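# Hang the bench pipette on its volume-marked carousel slot

## Task

Pick up the hand pipette lying on the bench and hang it on the carousel in the slot labelled with the pipette's own volume (read it from the top of the push button; the carousel head can be rotated to reach the slot). The tip of the finger hook must end up behind the rail at the slot's inner end, and the pipette must stay there on its own: it does not count if it is only held in place by the robot.

## Robot and tools

Robot: two arms, left_arm and right_arm, each with six joints and a parallel gripper. The fingers point along the gripper's +z axis and close along its y axis.

Scene frame (for result poses): origin on the table top midway between the arms, +z up, +x out over the table, left_arm on the +y side. The names left and right are labels, not image sides. end_effector_position is in metres and marks the point between the finger pads, about 1 cm short of the fingertips. Orientation is end_effector_quat_wxyz. Printed positions can be off, more so at long reach.

Joint order, used in every row and every per-joint list: shoulder, elbow, wrist roll, wrist pitch, waist, wrist yaw. Ignore any other ordering. For a row value of 1.0 these joints turn by, in that order: 1.32, 1.276, 2.022, 1.83, 1.264, 1.686 rad. Stated joint ranges (rad), same order: shoulder 0.000 to 3.142, elbow 0.000 to 3.019, wrist roll -2.094 to 2.094, wrist pitch -1.693 to 1.571, waist -2.880 to 2.880, wrist yaw -1.571 to 1.571. Real limits may differ by up to 0.019 rad.

A row is one flat list of 14 numbers, each between -1 and 1, covering both arms even if one is idle: left_arm's six joint displacements then its opening, then right_arm's six then its opening. Joint values are scaled offsets, not poses. Opening is absolute: +1 fully open, -1 closed.

execute_actions(actions): a list of actions, run in sequence. Each action is a table of up to 15 rows, one row per 1/30 s step; with fewer rows the last repeats to fill 15 steps. Joint offsets in every row are measured from the arm's angles when that action began (for the first action of a call, from the latest reported angles), not from the preceding row. An action that would push any joint more than 0.019 rad beyond its range is rejected for both arms; if the first action fails or any action is malformed, nothing in the call runs. Requests past a real limit are clipped there and the result notes "joint sent to its limit". An empty list just returns state and images.

move(target, speed, blocking): target is one row as above; its offsets count from the Joint positions in the most recent result that printed them. All joints travel their paths in lockstep, so the hand curves. speed (rad/s, 0.01 to 2, default 0.5) caps the joint with the largest travel; paths run 0.5 to 10 s and stop short after 10 s. Opening values are applied at the start. Moves do not avoid obstacles or the other arm. The extra "move:" line reports the ending (done, off_target, moving, held, fault), limits=held or limits=none, and each arm's joint farthest from target. With blocking=false you get a result after 0.5 s; then use wait or stop before sending new rows or moves.

wait(seconds 0 to 10): lets time run with commands held; returns early if a move finishes. stop(): brakes a running move; faster motion needs more room. zoom_image(camera, region [x0,y0,x1,y1] in pixels, at most 504x504): enlarges part of cam_high or cam_low (672x504) or cam_left_wrist or cam_right_wrist (616x616).

Results: pose line per arm; Joint positions and Joint velocities per arm in the joint order above plus finger gap in metres (0.094 open); Joint targets (what joints are currently driven toward); grip_measured on the command scale; joint torques (offset, noisy); step readings with HELD marks; notes such as "joint command not followed" (clearance check altered targets), MOTOR HOT, FAULT, OVER-TEMPERATURE FAULT.

Motion limits: each joint's target is kept within a fixed lead of its measured angle (shoulder 0.32, elbow 0.276, wrist roll 0.522, wrist pitch 0.33, waist 0.264, wrist yaw 0.186 rad), and targets are scaled back if the hand would jump over 70 mm. Large offsets need several actions; finish unfinished motion with further commands. Tiny moves of a few mm may not register. Zero offsets can let an arm sag: resend offsets toward the desired angles.

Gripping: to hold, command roughly 0.03 below grip_measured; less squeezes gently. Pads give about 50 to 62 N, less on thin parts. Readings may be off by about 1 mm.

Avoid: dropping the pipette, knocking anything off the table, arms colliding or pressing each other, fast impacts and hard pushes, and holding loads long (motor heat). Occasional disturbances may tug on held parts. Before finishing, release the pipette and check it stays hung unaided.

Each tool is called after "Emit:" by a JSON object that holds its "api" and its "payload".

## Session

Emit:
{"api": "execute_actions", "payload": {"actions": []}}

Scene clock: 0.00 s.
left_arm: end_effector_position=(+0.2366, +0.4617, +0.1604) grip_measured=+1.000 end_effector_quat_wxyz=(+0.117, +0.306, +0.899, +0.290) | right_arm: end_effector_position=(+0.2843, -0.1778, +0.3131) grip_measured=+1.000 end_effector_quat_wxyz=(+0.693, -0.255, +0.654, -0.163)
Joint names: [shoulder, elbow, wrist roll, wrist pitch, waist, wrist yaw]
Joint positions: left_arm=[ 0.706  0.534  0.959 -0.87   0.21  -0.373  0.094] | right_arm=[ 0.526  0.341 -0.625  0.211  1.194  1.025  0.094]
Joint velocities: left_arm=[-0.005  0.002  0.022 -0.007 -0.015  0.11   0.   ] | right_arm=[-0.005 -0.012  0.007  0.012 -0.015 -0.007  0.   ]
Joint torques (N m, as the arm reports them, + toward a larger angle): no reading
Joint targets: left_arm=[0.706 0.564 0.959 -0.866 0.210 -0.373] | right_arm=[0.526 0.367 -0.625 0.215 1.194 1.025]

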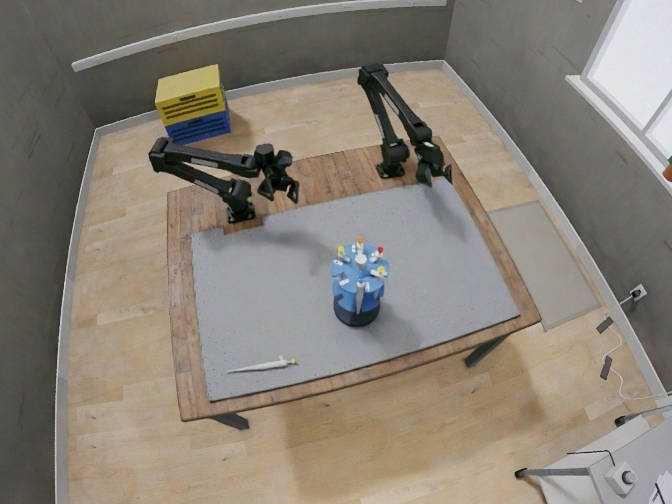

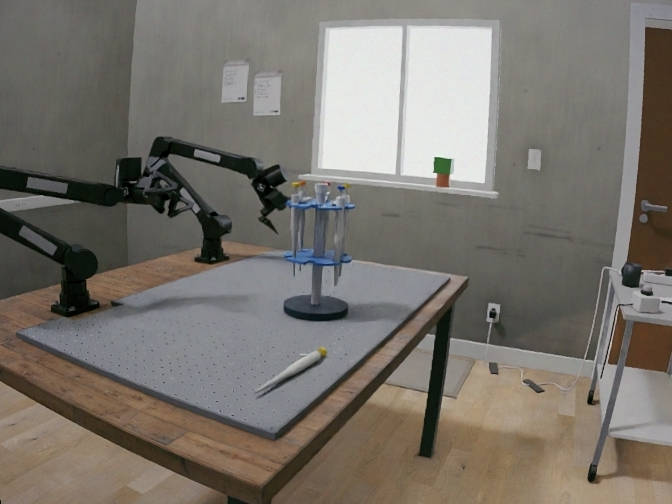

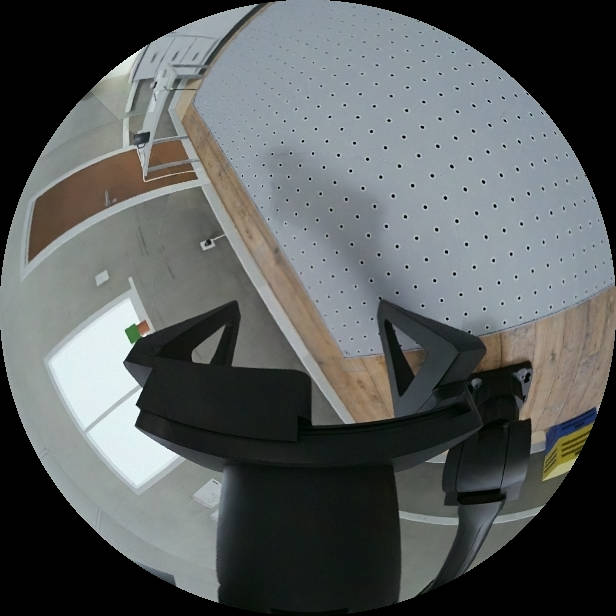

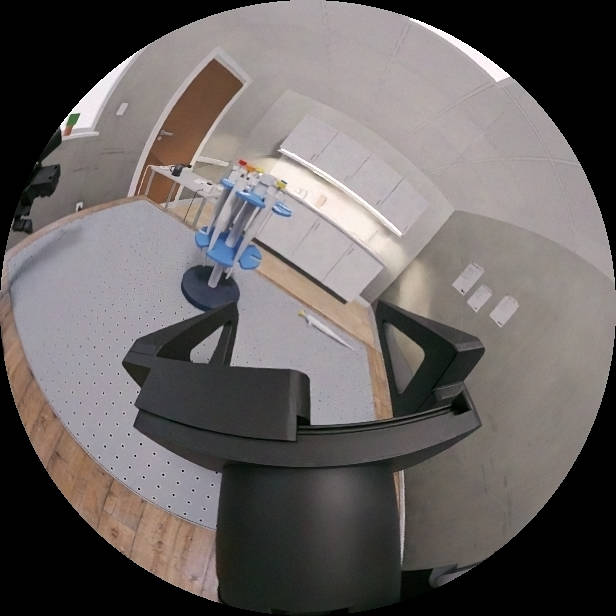

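Emit:
{"api": "zoom_image", "payload": {"camera": "cam_high", "region": [310, 220, 410, 340]}}

Emit:
{"api": "zoom_image", "payload": {"camera": "cam_high", "region": [210, 330, 320, 400]}}

Emit:
{"api": "zoom_image", "payload": {"camera": "cam_low", "region": [240, 160, 400, 410]}}

Region (310, 220, 410, 340) of cam_high's 672x504 image, scaled by 4.200, with more detail than that image has.

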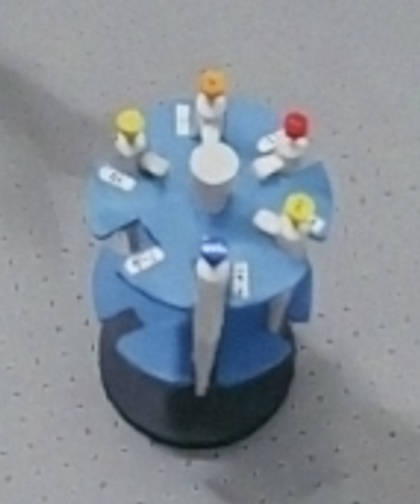

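Region (210, 330, 320, 400) of cam_high's 672x504 image, scaled by 4.582, with more detail than that image has; it fills the top 321 rows of this view, and the rest is white.

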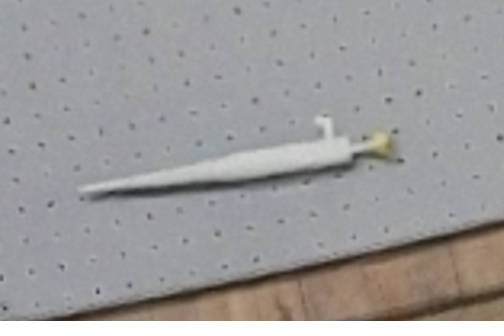

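Region (240, 160, 400, 410) of cam_low's 672x504 image, scaled by 2.016, with more detail than that image has; it fills the left 323 columns of this view, and the rest is white.

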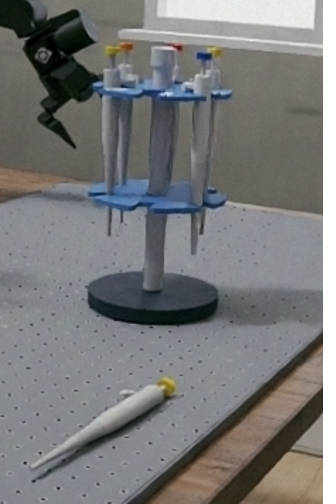

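Emit:
{"api": "move", "payload": {"target": [0,0.024,0,0,0,0,1, 0.965,0.987,0.309,-0.771,-0.945,-0.608,1], "speed": 0.8}}

Scene clock: 66.07 s.
left_arm: end_effector_position=(+0.2366, +0.4617, +0.1604) grip_measured=+1.000 end_effector_quat_wxyz=(+0.117, +0.306, +0.899, +0.290) | right_arm: end_effector_position=(+0.6184, -0.3836, +0.1405) grip_measured=+1.000 end_effector_quat_wxyz=(+0.059, +0.011, +0.998, -0.002)
Joint names: [shoulder, elbow, wrist roll, wrist pitch, waist, wrist yaw]
Joint positions: left_arm=[ 0.706  0.534  0.959 -0.87   0.21  -0.373  0.094] | right_arm=[ 1.808  1.549 -0.008 -1.193 -0.002  0.001  0.094]
Joint velocities: left_arm=[-0.015 -0.007 -0.007 -0.007  0.005 -0.051  0.   ] | right_arm=[ 0.005  0.002 -0.066  0.007 -0.015 -0.066  0.   ]
Joint torques (N m, as the arm reports them, + toward a larger angle): left_arm=[-2.04  9.84 -0.05  1.52 -1.2  -0.14] | right_arm=[-16.42  15.04   0.05   0.71  -0.19  -0.22]
Joint targets: left_arm=[0.706 0.565 0.959 -0.870 0.210 -0.373] | right_arm=[1.800 1.600 -0.000 -1.200 -0.000 -0.001]
move: off_target (left_arm, right_arm); limits=none; left_arm: farthest joint: the elbow, 0.030 radians from its target (0.030 radians at the start); right_arm: farthest joint: the elbow, 0.052 radians from its target (1.260 radians at the start)

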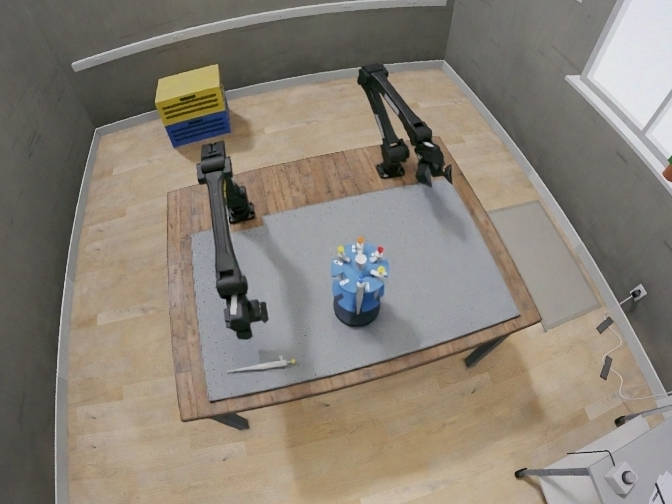

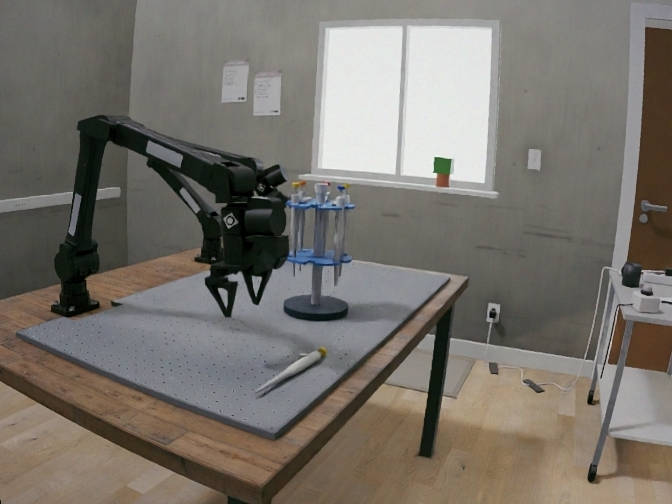

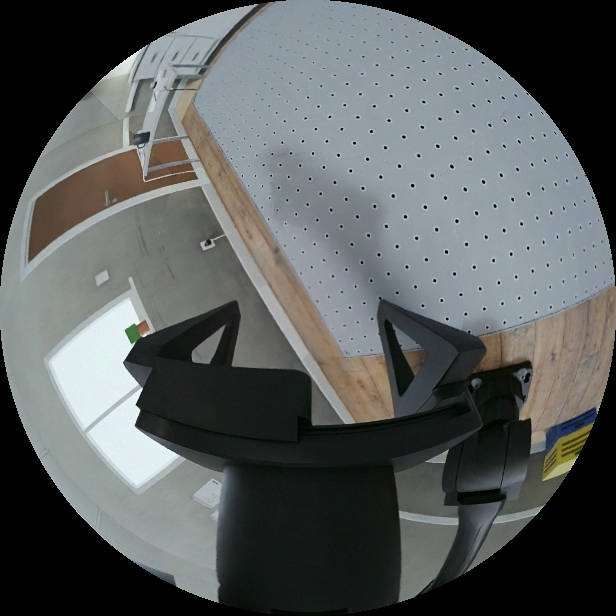

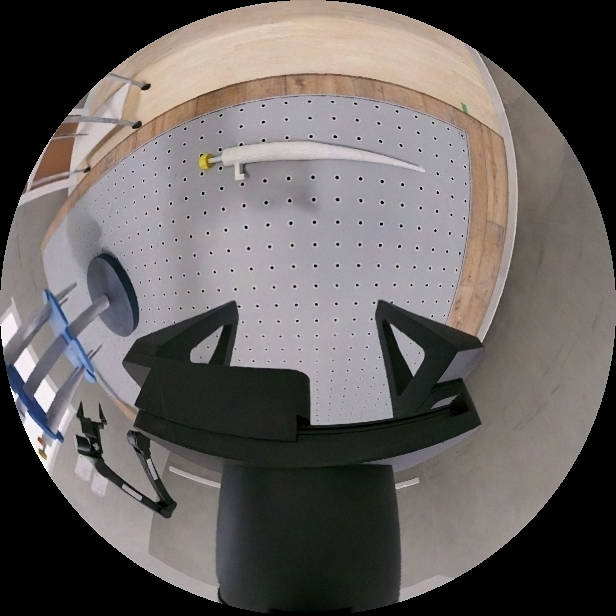

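Emit:
{"api": "move", "payload": {"target": [0,0.024,0,0,0,0,1, 0,0.04,0,0.38,0,0,1], "speed": 1.0}}

Emit:
{"api": "move", "payload": {"target": [0,0.024,0,0,0,0,1, 0,0.4,0,0,0,-0.5,1], "speed": 1.0}}

Scene clock: 92.43 s.
left_arm: end_effector_position=(+0.2366, +0.4617, +0.1604) grip_measured=+1.000 end_effector_quat_wxyz=(+0.117, +0.306, +0.899, +0.290) | right_arm: end_effector_position=(+0.7657, -0.3881, +0.2132) grip_measured=+1.000 end_effector_quat_wxyz=(+0.389, +0.011, +0.921, -0.008)
Joint names: [shoulder, elbow, wrist roll, wrist pitch, waist, wrist yaw]
Joint positions: left_arm=[ 0.706  0.534  0.959 -0.87   0.21  -0.373  0.094] | right_arm=[ 1.808  1.549 -0.008 -0.512 -0.002  0.001  0.094]
Joint velocities: left_arm=[ 0.005  0.012 -0.051 -0.007  0.005 -0.037  0.   ] | right_arm=[-0.005  0.002 -0.11   0.002 -0.005 -0.022  0.   ]
Joint torques (N m, as the arm reports them, + toward a larger angle): left_arm=[-2.02  9.84 -0.05  1.52 -1.23 -0.14] | right_arm=[-16.83  16.04  -0.02   2.77   0.05  -0.13]
Joint targets: left_arm=[0.706 0.565 0.959 -0.870 0.210 -0.373] | right_arm=[1.808 1.600 -0.008 -0.498 -0.002 0.001]
move: off_target (left_arm, right_arm); limits=none; left_arm: farthest joint: the elbow, 0.030 radians from its target (0.030 radians at the start); right_arm: farthest joint: the elbow, 0.051 radians from its target (0.051 radians at the start)

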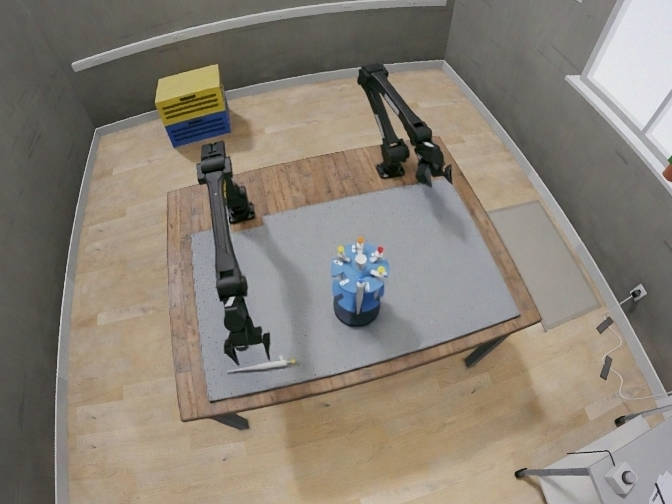

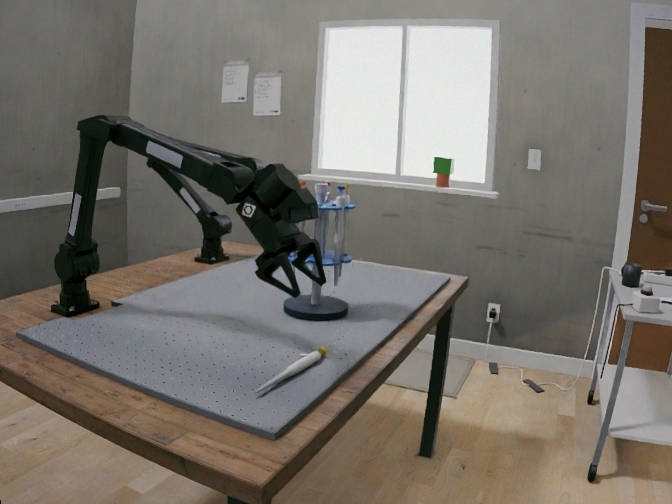

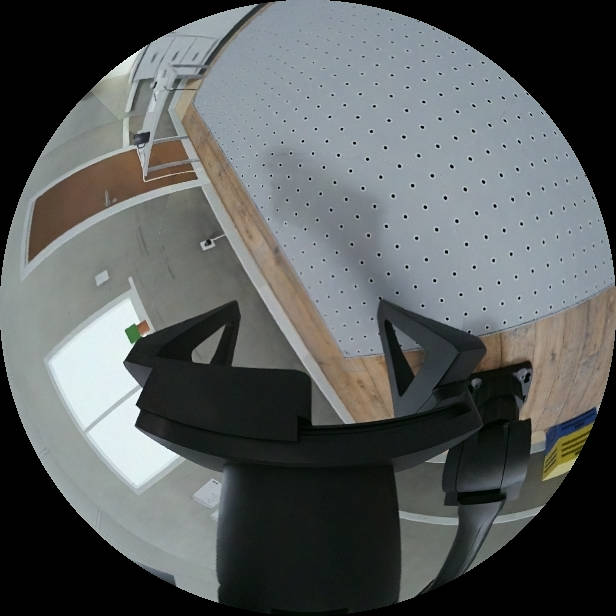

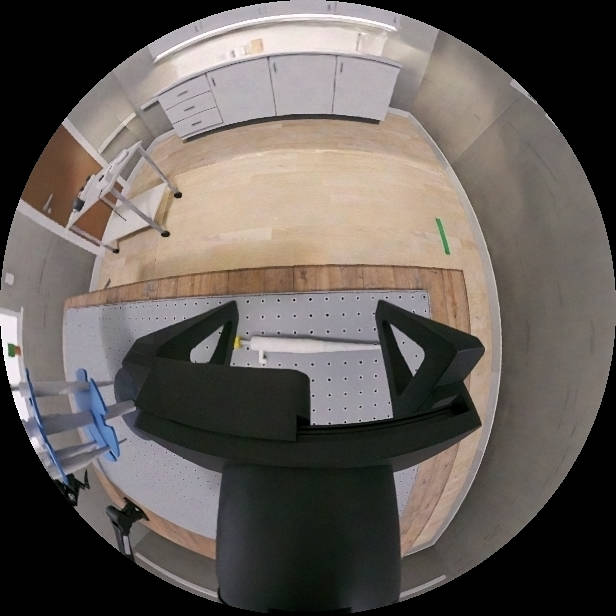

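Scene clock: 93.80 s.
left_arm: end_effector_position=(+0.2366, +0.4617, +0.1604) grip_measured=+1.000 end_effector_quat_wxyz=(+0.117, +0.306, +0.899, +0.290) | right_arm: end_effector_position=(+0.7761, -0.2602, +0.5066) grip_measured=+1.000 end_effector_quat_wxyz=(+0.547, -0.233, +0.738, +0.318)
Joint names: [shoulder, elbow, wrist roll, wrist pitch, waist, wrist yaw]
Joint positions: left_arm=[ 0.706  0.534  0.959 -0.87   0.21  -0.373  0.094] | right_arm=[ 1.803  2.013 -0.008 -0.513 -0.002 -0.84   0.094]
Joint velocities: left_arm=[ 0.005 -0.007 -0.051 -0.002  0.005 -0.022  0.   ] | right_arm=[-0.015 -0.002  0.007 -0.017  0.005  0.007  0.   ]
Joint torques (N m, as the arm reports them, + toward a larger angle): left_arm=[-2.06  9.86 -0.05  1.52 -1.18 -0.14] | right_arm=[-16.88  16.    -0.05   2.28   0.08  -0.36]
Joint targets: left_arm=[0.706 0.565 0.959 -0.870 0.210 -0.373] | right_arm=[1.808 2.059 -0.008 -0.512 -0.002 -0.842]
move: off_target (left_arm, right_arm); limits=none; left_arm: farthest joint: the elbow, 0.030 radians from its target (0.030 radians at the start); right_arm: farthest joint: the elbow, 0.047 radians from its target (0.511 radians at the start)

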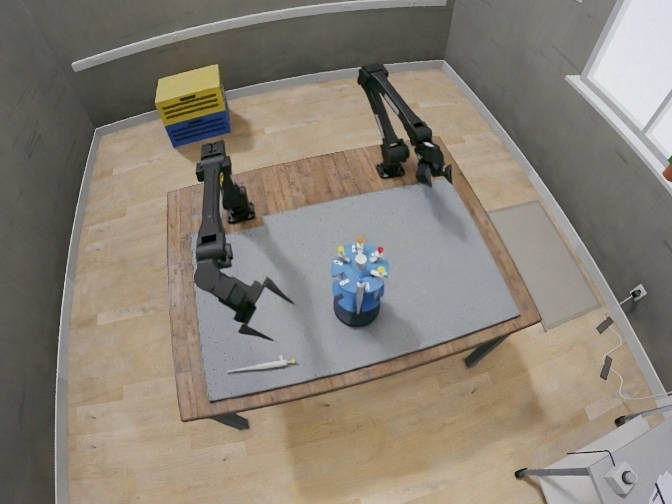

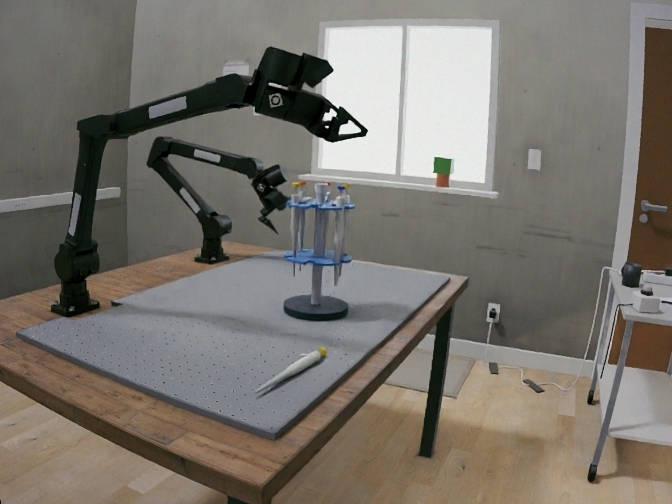

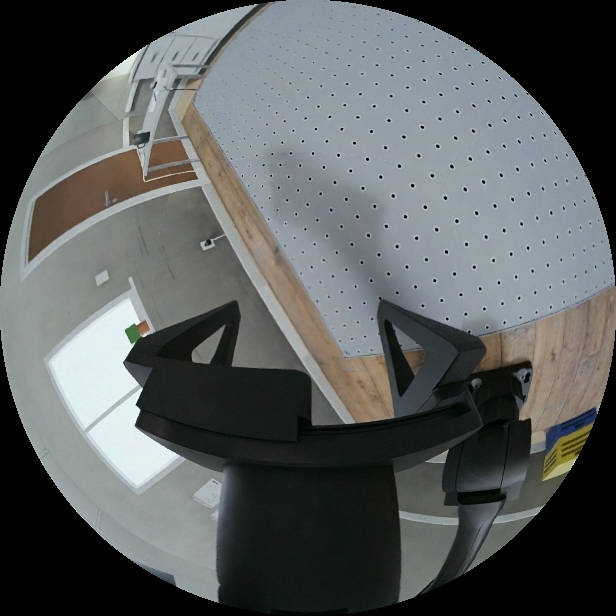

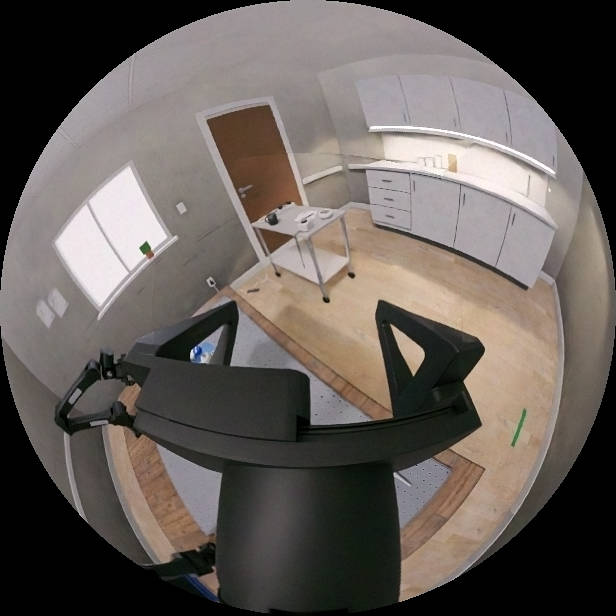

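Emit:
{"api": "move", "payload": {"target": [0,0.024,0,0,0,0,1, 0.298,0.2,-0.772,-0.464,0.04,0.498,1], "speed": 1.2}}

Scene clock: 207.50 s.
left_arm: end_effector_position=(+0.2366, +0.4617, +0.1604) grip_measured=+1.000 end_effector_quat_wxyz=(+0.117, +0.306, +0.899, +0.290) | right_arm: end_effector_position=(+0.7811, -0.3561, +0.1641) grip_measured=+1.000 end_effector_quat_wxyz=(-0.084, +0.703, -0.701, +0.080)
Joint names: [shoulder, elbow, wrist roll, wrist pitch, waist, wrist yaw]
Joint positions: left_arm=[ 0.706  0.534  0.959 -0.87   0.21  -0.373  0.094] | right_arm=[ 2.198  2.215 -1.561 -1.356  0.041 -0.003  0.094]
Joint velocities: left_arm=[-0.005 -0.007 -0.051  0.017 -0.005 -0.022  0.   ] | right_arm=[-0.015  0.007 -0.037 -0.022 -0.005  0.022  0.   ]
Joint torques (N m, as the arm reports them, + toward a larger angle): left_arm=[-2.03  9.86 -0.05  1.54 -1.2  -0.14] | right_arm=[-21.43  15.74  -0.09   0.87   0.54  -0.15]
Joint targets: left_arm=[0.706 0.565 0.959 -0.870 0.210 -0.373] | right_arm=[2.196 2.268 -1.569 -1.362 0.048 -0.000]
move: off_target (left_arm, right_arm); limits=none; left_arm: farthest joint: the elbow, 0.030 radians from its target (0.030 radians at the start); right_arm: farthest joint: the elbow, 0.053 radians from its target (0.256 radians at the start)

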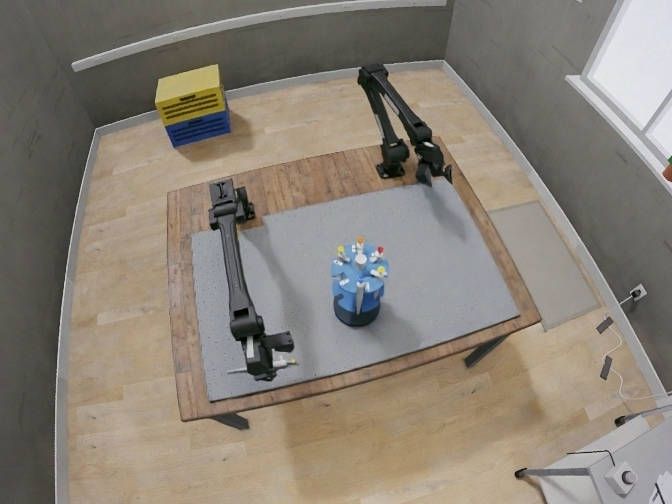

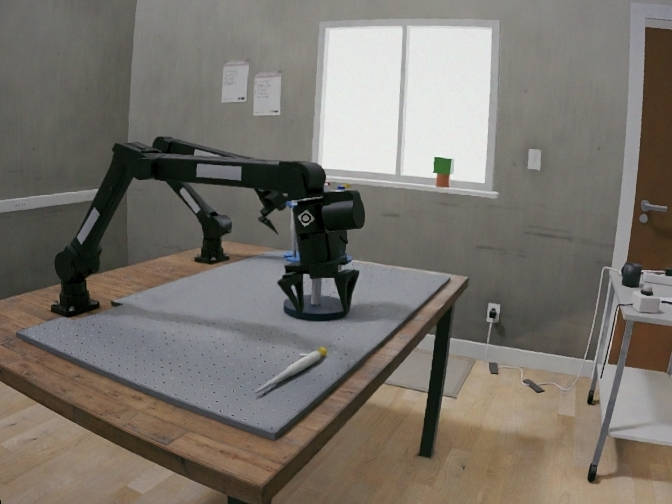

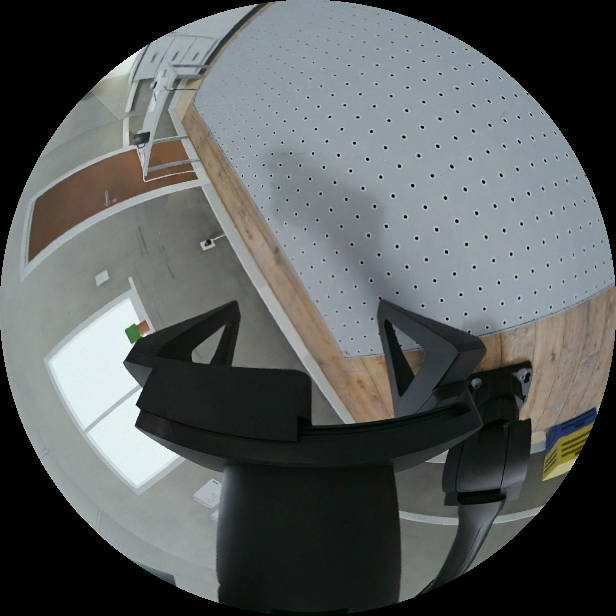

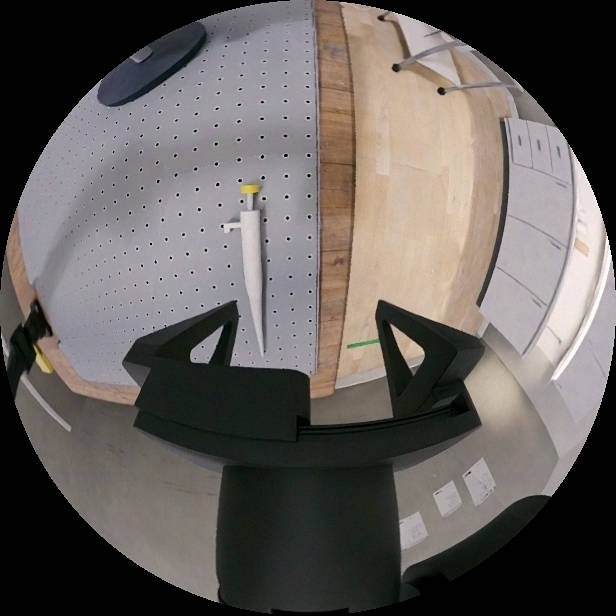

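Emit:
{"api": "move", "payload": {"target": [0,0.024,0,0,0,0,1, 0.034,-0.038,0,-0.011,0.005,0,1], "speed": 0.4}}

Scene clock: 229.73 s.
left_arm: end_effector_position=(+0.2366, +0.4617, +0.1604) grip_measured=+1.000 end_effector_quat_wxyz=(+0.117, +0.306, +0.899, +0.290) | right_arm: end_effector_position=(+0.7661, -0.3563, +0.1132) grip_measured=+1.000 end_effector_quat_wxyz=(-0.047, +0.707, -0.705, +0.044)
Joint names: [shoulder, elbow, wrist roll, wrist pitch, waist, wrist yaw]
Joint positions: left_arm=[ 0.706  0.534  0.959 -0.87   0.21  -0.373  0.094] | right_arm=[ 2.241  2.167 -1.561 -1.369  0.041 -0.003  0.094]
Joint velocities: left_arm=[-0.005 -0.002 -0.022  0.002  0.005 -0.066  0.   ] | right_arm=[-0.015  0.002  0.007 -0.012 -0.005 -0.022  0.   ]
Joint torques (N m, as the arm reports them, + toward a larger angle): left_arm=[-2.03  9.85 -0.04  1.53 -1.24 -0.14] | right_arm=[-21.57  10.14  -0.01   0.64   0.52  -0.24]
Joint targets: left_arm=[0.706 0.565 0.959 -0.870 0.210 -0.373] | right_arm=[2.243 2.166 -1.561 -1.376 0.047 -0.003]
move: off_target (left_arm); limits=none; left_arm: farthest joint: the elbow, 0.030 radians from its target (0.030 radians at the start); right_arm: farthest joint: the waist, 0.007 radians from its target (0.007 radians at the start)

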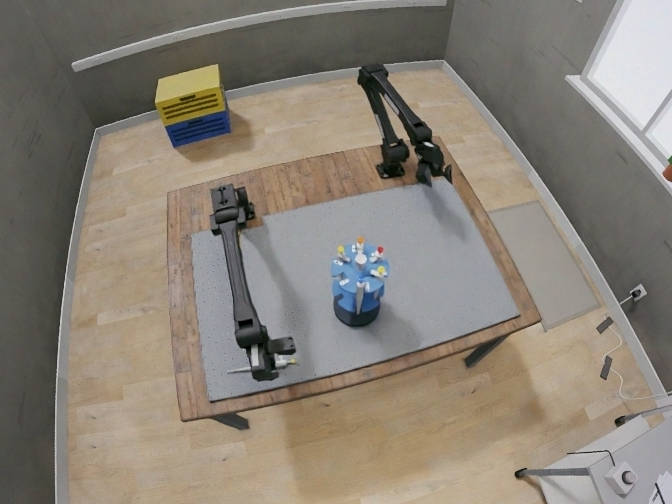

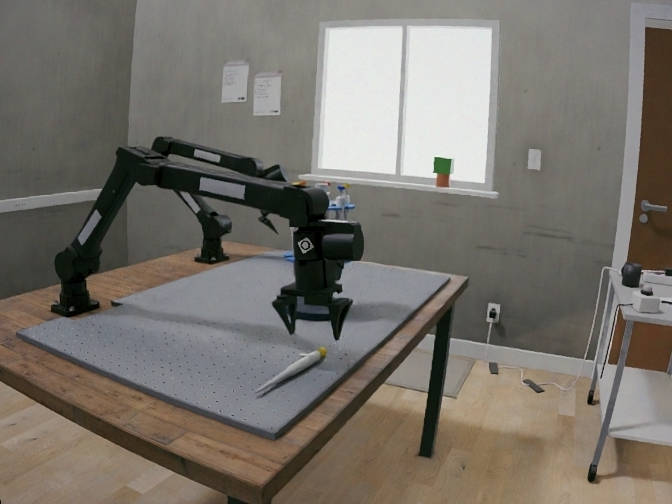

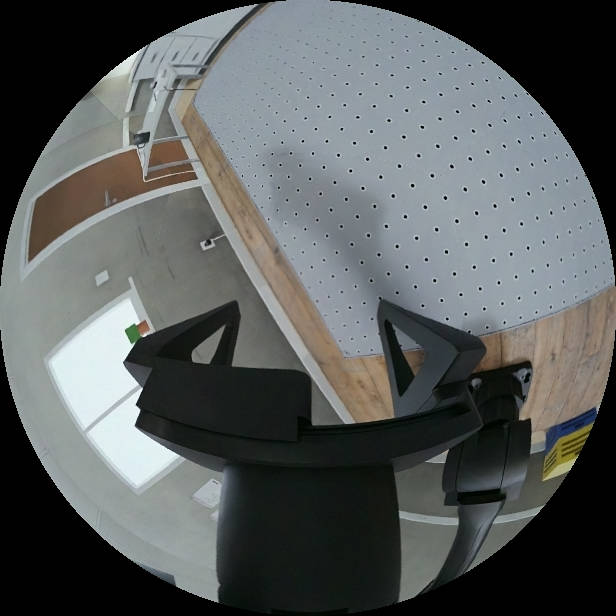

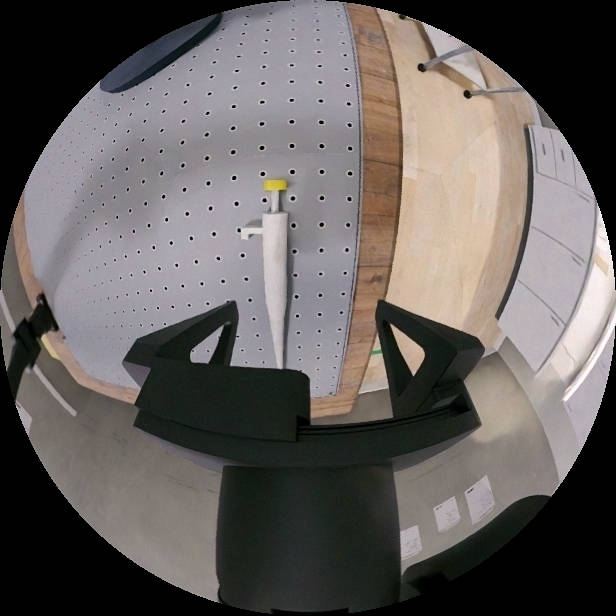

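Emit:
{"api": "move", "payload": {"target": [0,0.024,0,0,0,0,1, 0.01,-0.089,0,0.04,0.005,0,0.3], "speed": 0.3}}

Scene clock: 244.67 s.
left_arm: end_effector_position=(+0.2366, +0.4617, +0.1604) grip_measured=+1.000 end_effector_quat_wxyz=(+0.117, +0.306, +0.899, +0.290) | right_arm: end_effector_position=(+0.7492, -0.3565, +0.0674) grip_measured=+0.302 end_effector_quat_wxyz=(-0.029, +0.708, -0.705, +0.026)
Joint names: [shoulder, elbow, wrist roll, wrist pitch, waist, wrist yaw]
Joint positions: left_arm=[ 0.706  0.534  0.959 -0.87   0.21  -0.373  0.094] | right_arm=[ 2.245  2.057 -1.561 -1.305  0.041 -0.003  0.061]
Joint velocities: left_arm=[ 0.015 -0.002  0.007  0.002 -0.005 -0.037  0.   ] | right_arm=[-0.024  0.017  0.007  0.032 -0.005 -0.037  0.001]
Joint torques (N m, as the arm reports them, + toward a larger angle): left_arm=[-1.98  9.87 -0.05  1.53 -1.18 -0.14] | right_arm=[-20.33   9.65  -0.01   1.26   0.55  -0.24]
Joint targets: left_arm=[0.706 0.565 0.959 -0.870 0.210 -0.373] | right_arm=[2.254 2.054 -1.561 -1.296 0.047 -0.003]
move: off_target (left_arm); limits=none; left_arm: farthest joint: the elbow, 0.030 radians from its target (0.030 radians at the start); right_arm: farthest joint: the shoulder, 0.009 radians from its target (0.014 radians at the start)

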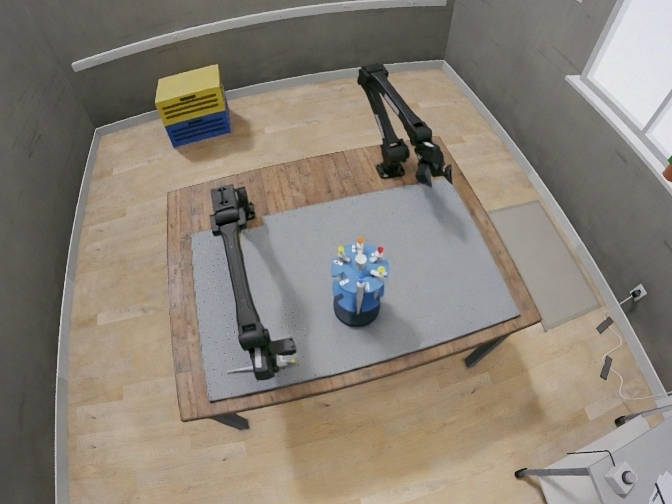

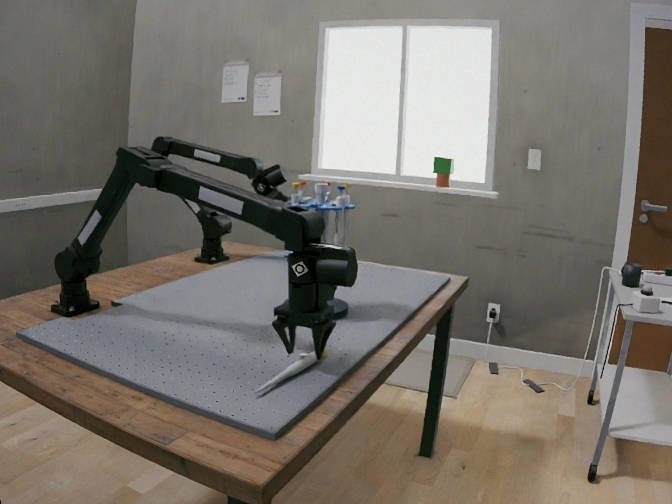

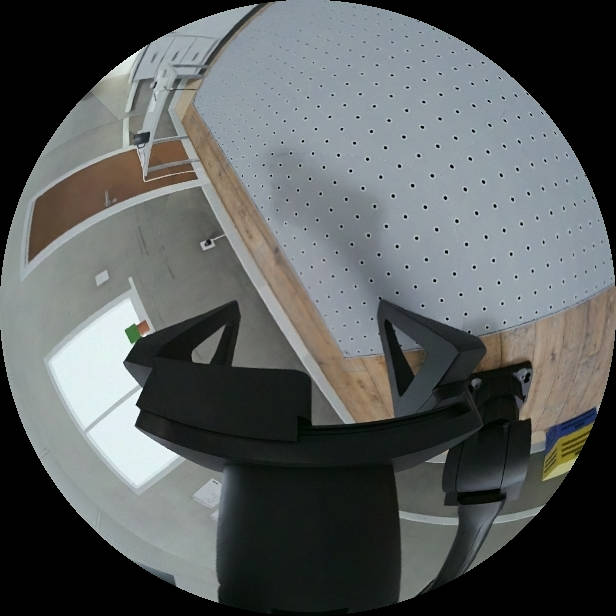

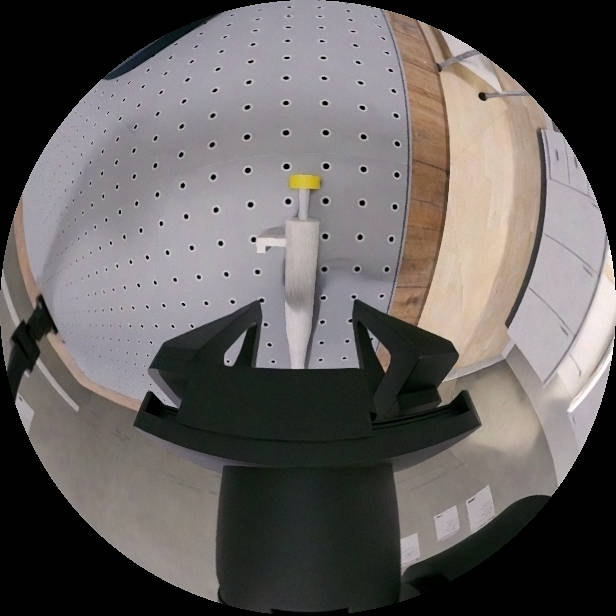

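Emit:
{"api": "move", "payload": {"target": [0,0.024,0,0,0,0,1, 0.03,-0.002,0,0,0.019,0,0.3], "speed": 0.1}}

Scene clock: 259.67 s.
left_arm: end_effector_position=(+0.2366, +0.4617, +0.1604) grip_measured=+1.000 end_effector_quat_wxyz=(+0.117, +0.306, +0.899, +0.290) | right_arm: end_effector_position=(+0.7467, -0.3421, +0.0468) grip_measured=+0.302 end_effector_quat_wxyz=(-0.018, +0.715, -0.698, +0.016)
Joint names: [shoulder, elbow, wrist roll, wrist pitch, waist, wrist yaw]
Joint positions: left_arm=[ 0.706  0.534  0.959 -0.87   0.21  -0.373  0.094] | right_arm=[ 2.275  2.057 -1.561 -1.305  0.061 -0.003  0.061]
Joint velocities: left_arm=[-0.015 -0.012  0.051  0.012 -0.005 -0.037  0.   ] | right_arm=[-0.005 -0.012 -0.051  0.012 -0.015  0.007 -0.001]
Joint torques (N m, as the arm reports them, + toward a larger angle): left_arm=[-2.    9.88 -0.05  1.53 -1.19 -0.14] | right_arm=[-20.55   9.62  -0.01   0.79   0.3   -0.23]
Joint targets: left_arm=[0.706 0.565 0.959 -0.870 0.210 -0.373] | right_arm=[2.285 2.054 -1.561 -1.305 0.065 -0.003]
move: off_target (left_arm); limits=none; left_arm: farthest joint: the elbow, 0.030 radians from its target (0.030 radians at the start); right_arm: farthest joint: the shoulder, 0.010 radians from its target (0.040 radians at the start)

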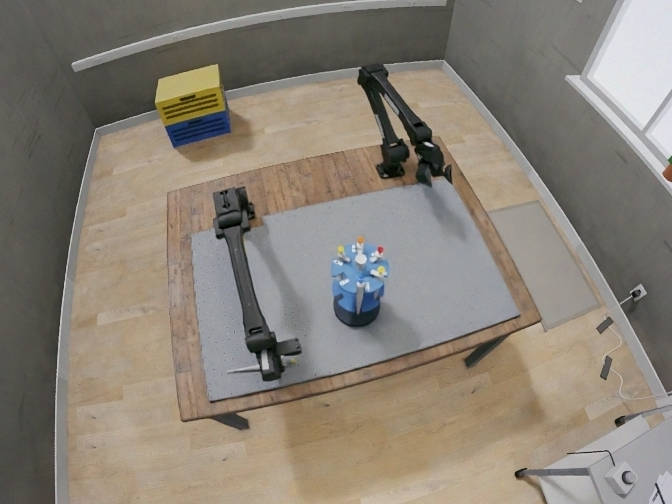

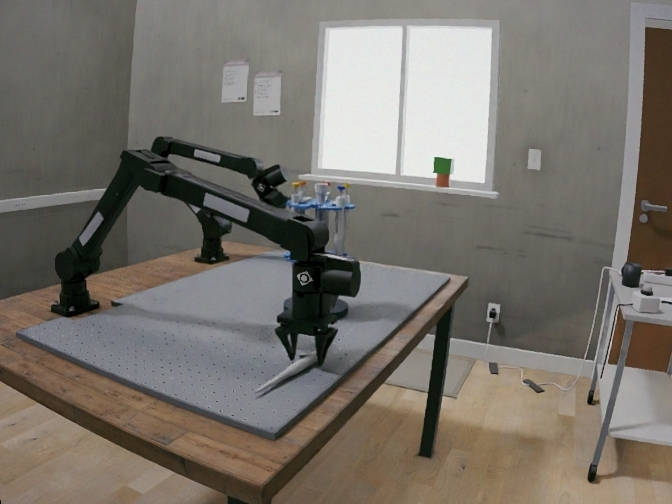

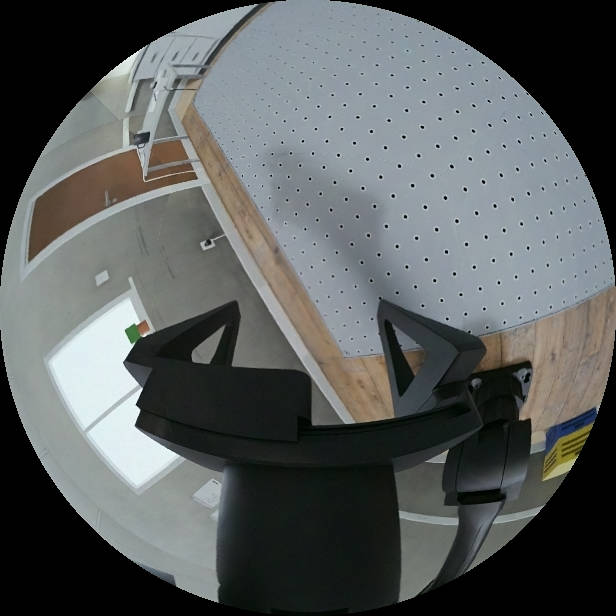

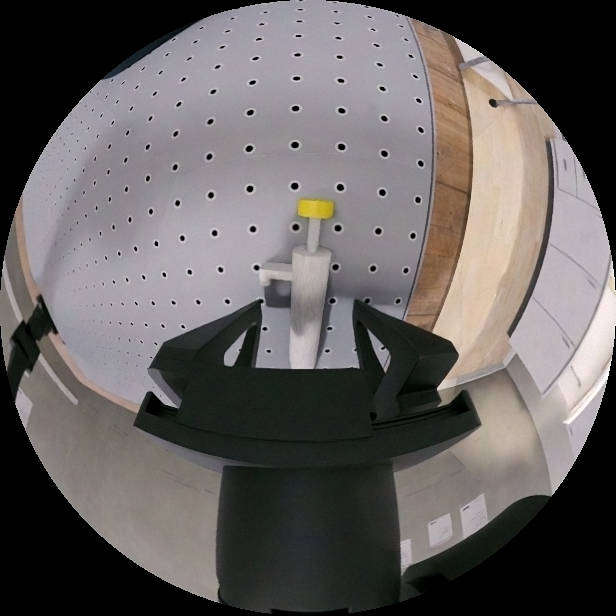

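Emit:
{"api": "zoom_image", "payload": {"camera": "cam_low", "region": [250, 310, 360, 400]}}

Emit:
{"api": "zoom_image", "payload": {"camera": "cam_right_wrist", "region": [220, 180, 400, 380]}}

Region (250, 310, 360, 400) of cam_low's 672x504 image, scaled by 4.582, with more detail than that image has; it fills the top 412 rows of this view, and the rest is white.

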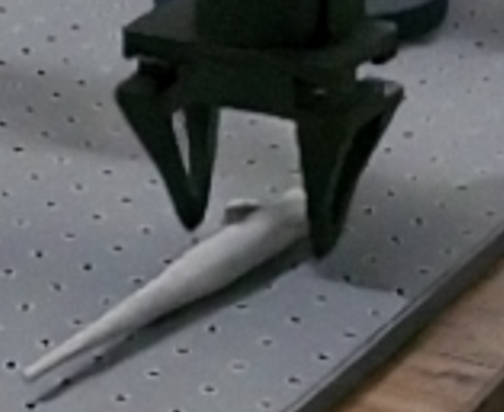

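Region (220, 180, 400, 380) of cam_right_wrist's 616x616 image, scaled by 2.520, with more detail than that image has; it fills the left 454 columns of this view, and the rest is white.

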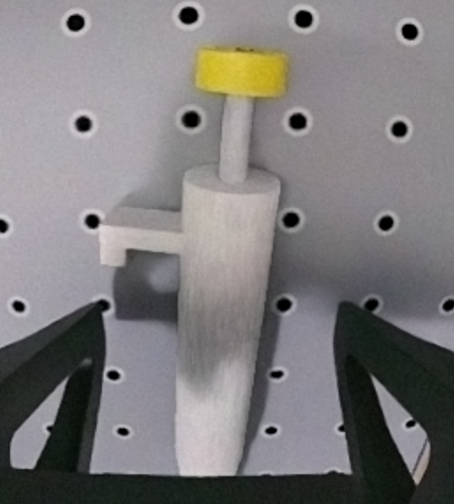

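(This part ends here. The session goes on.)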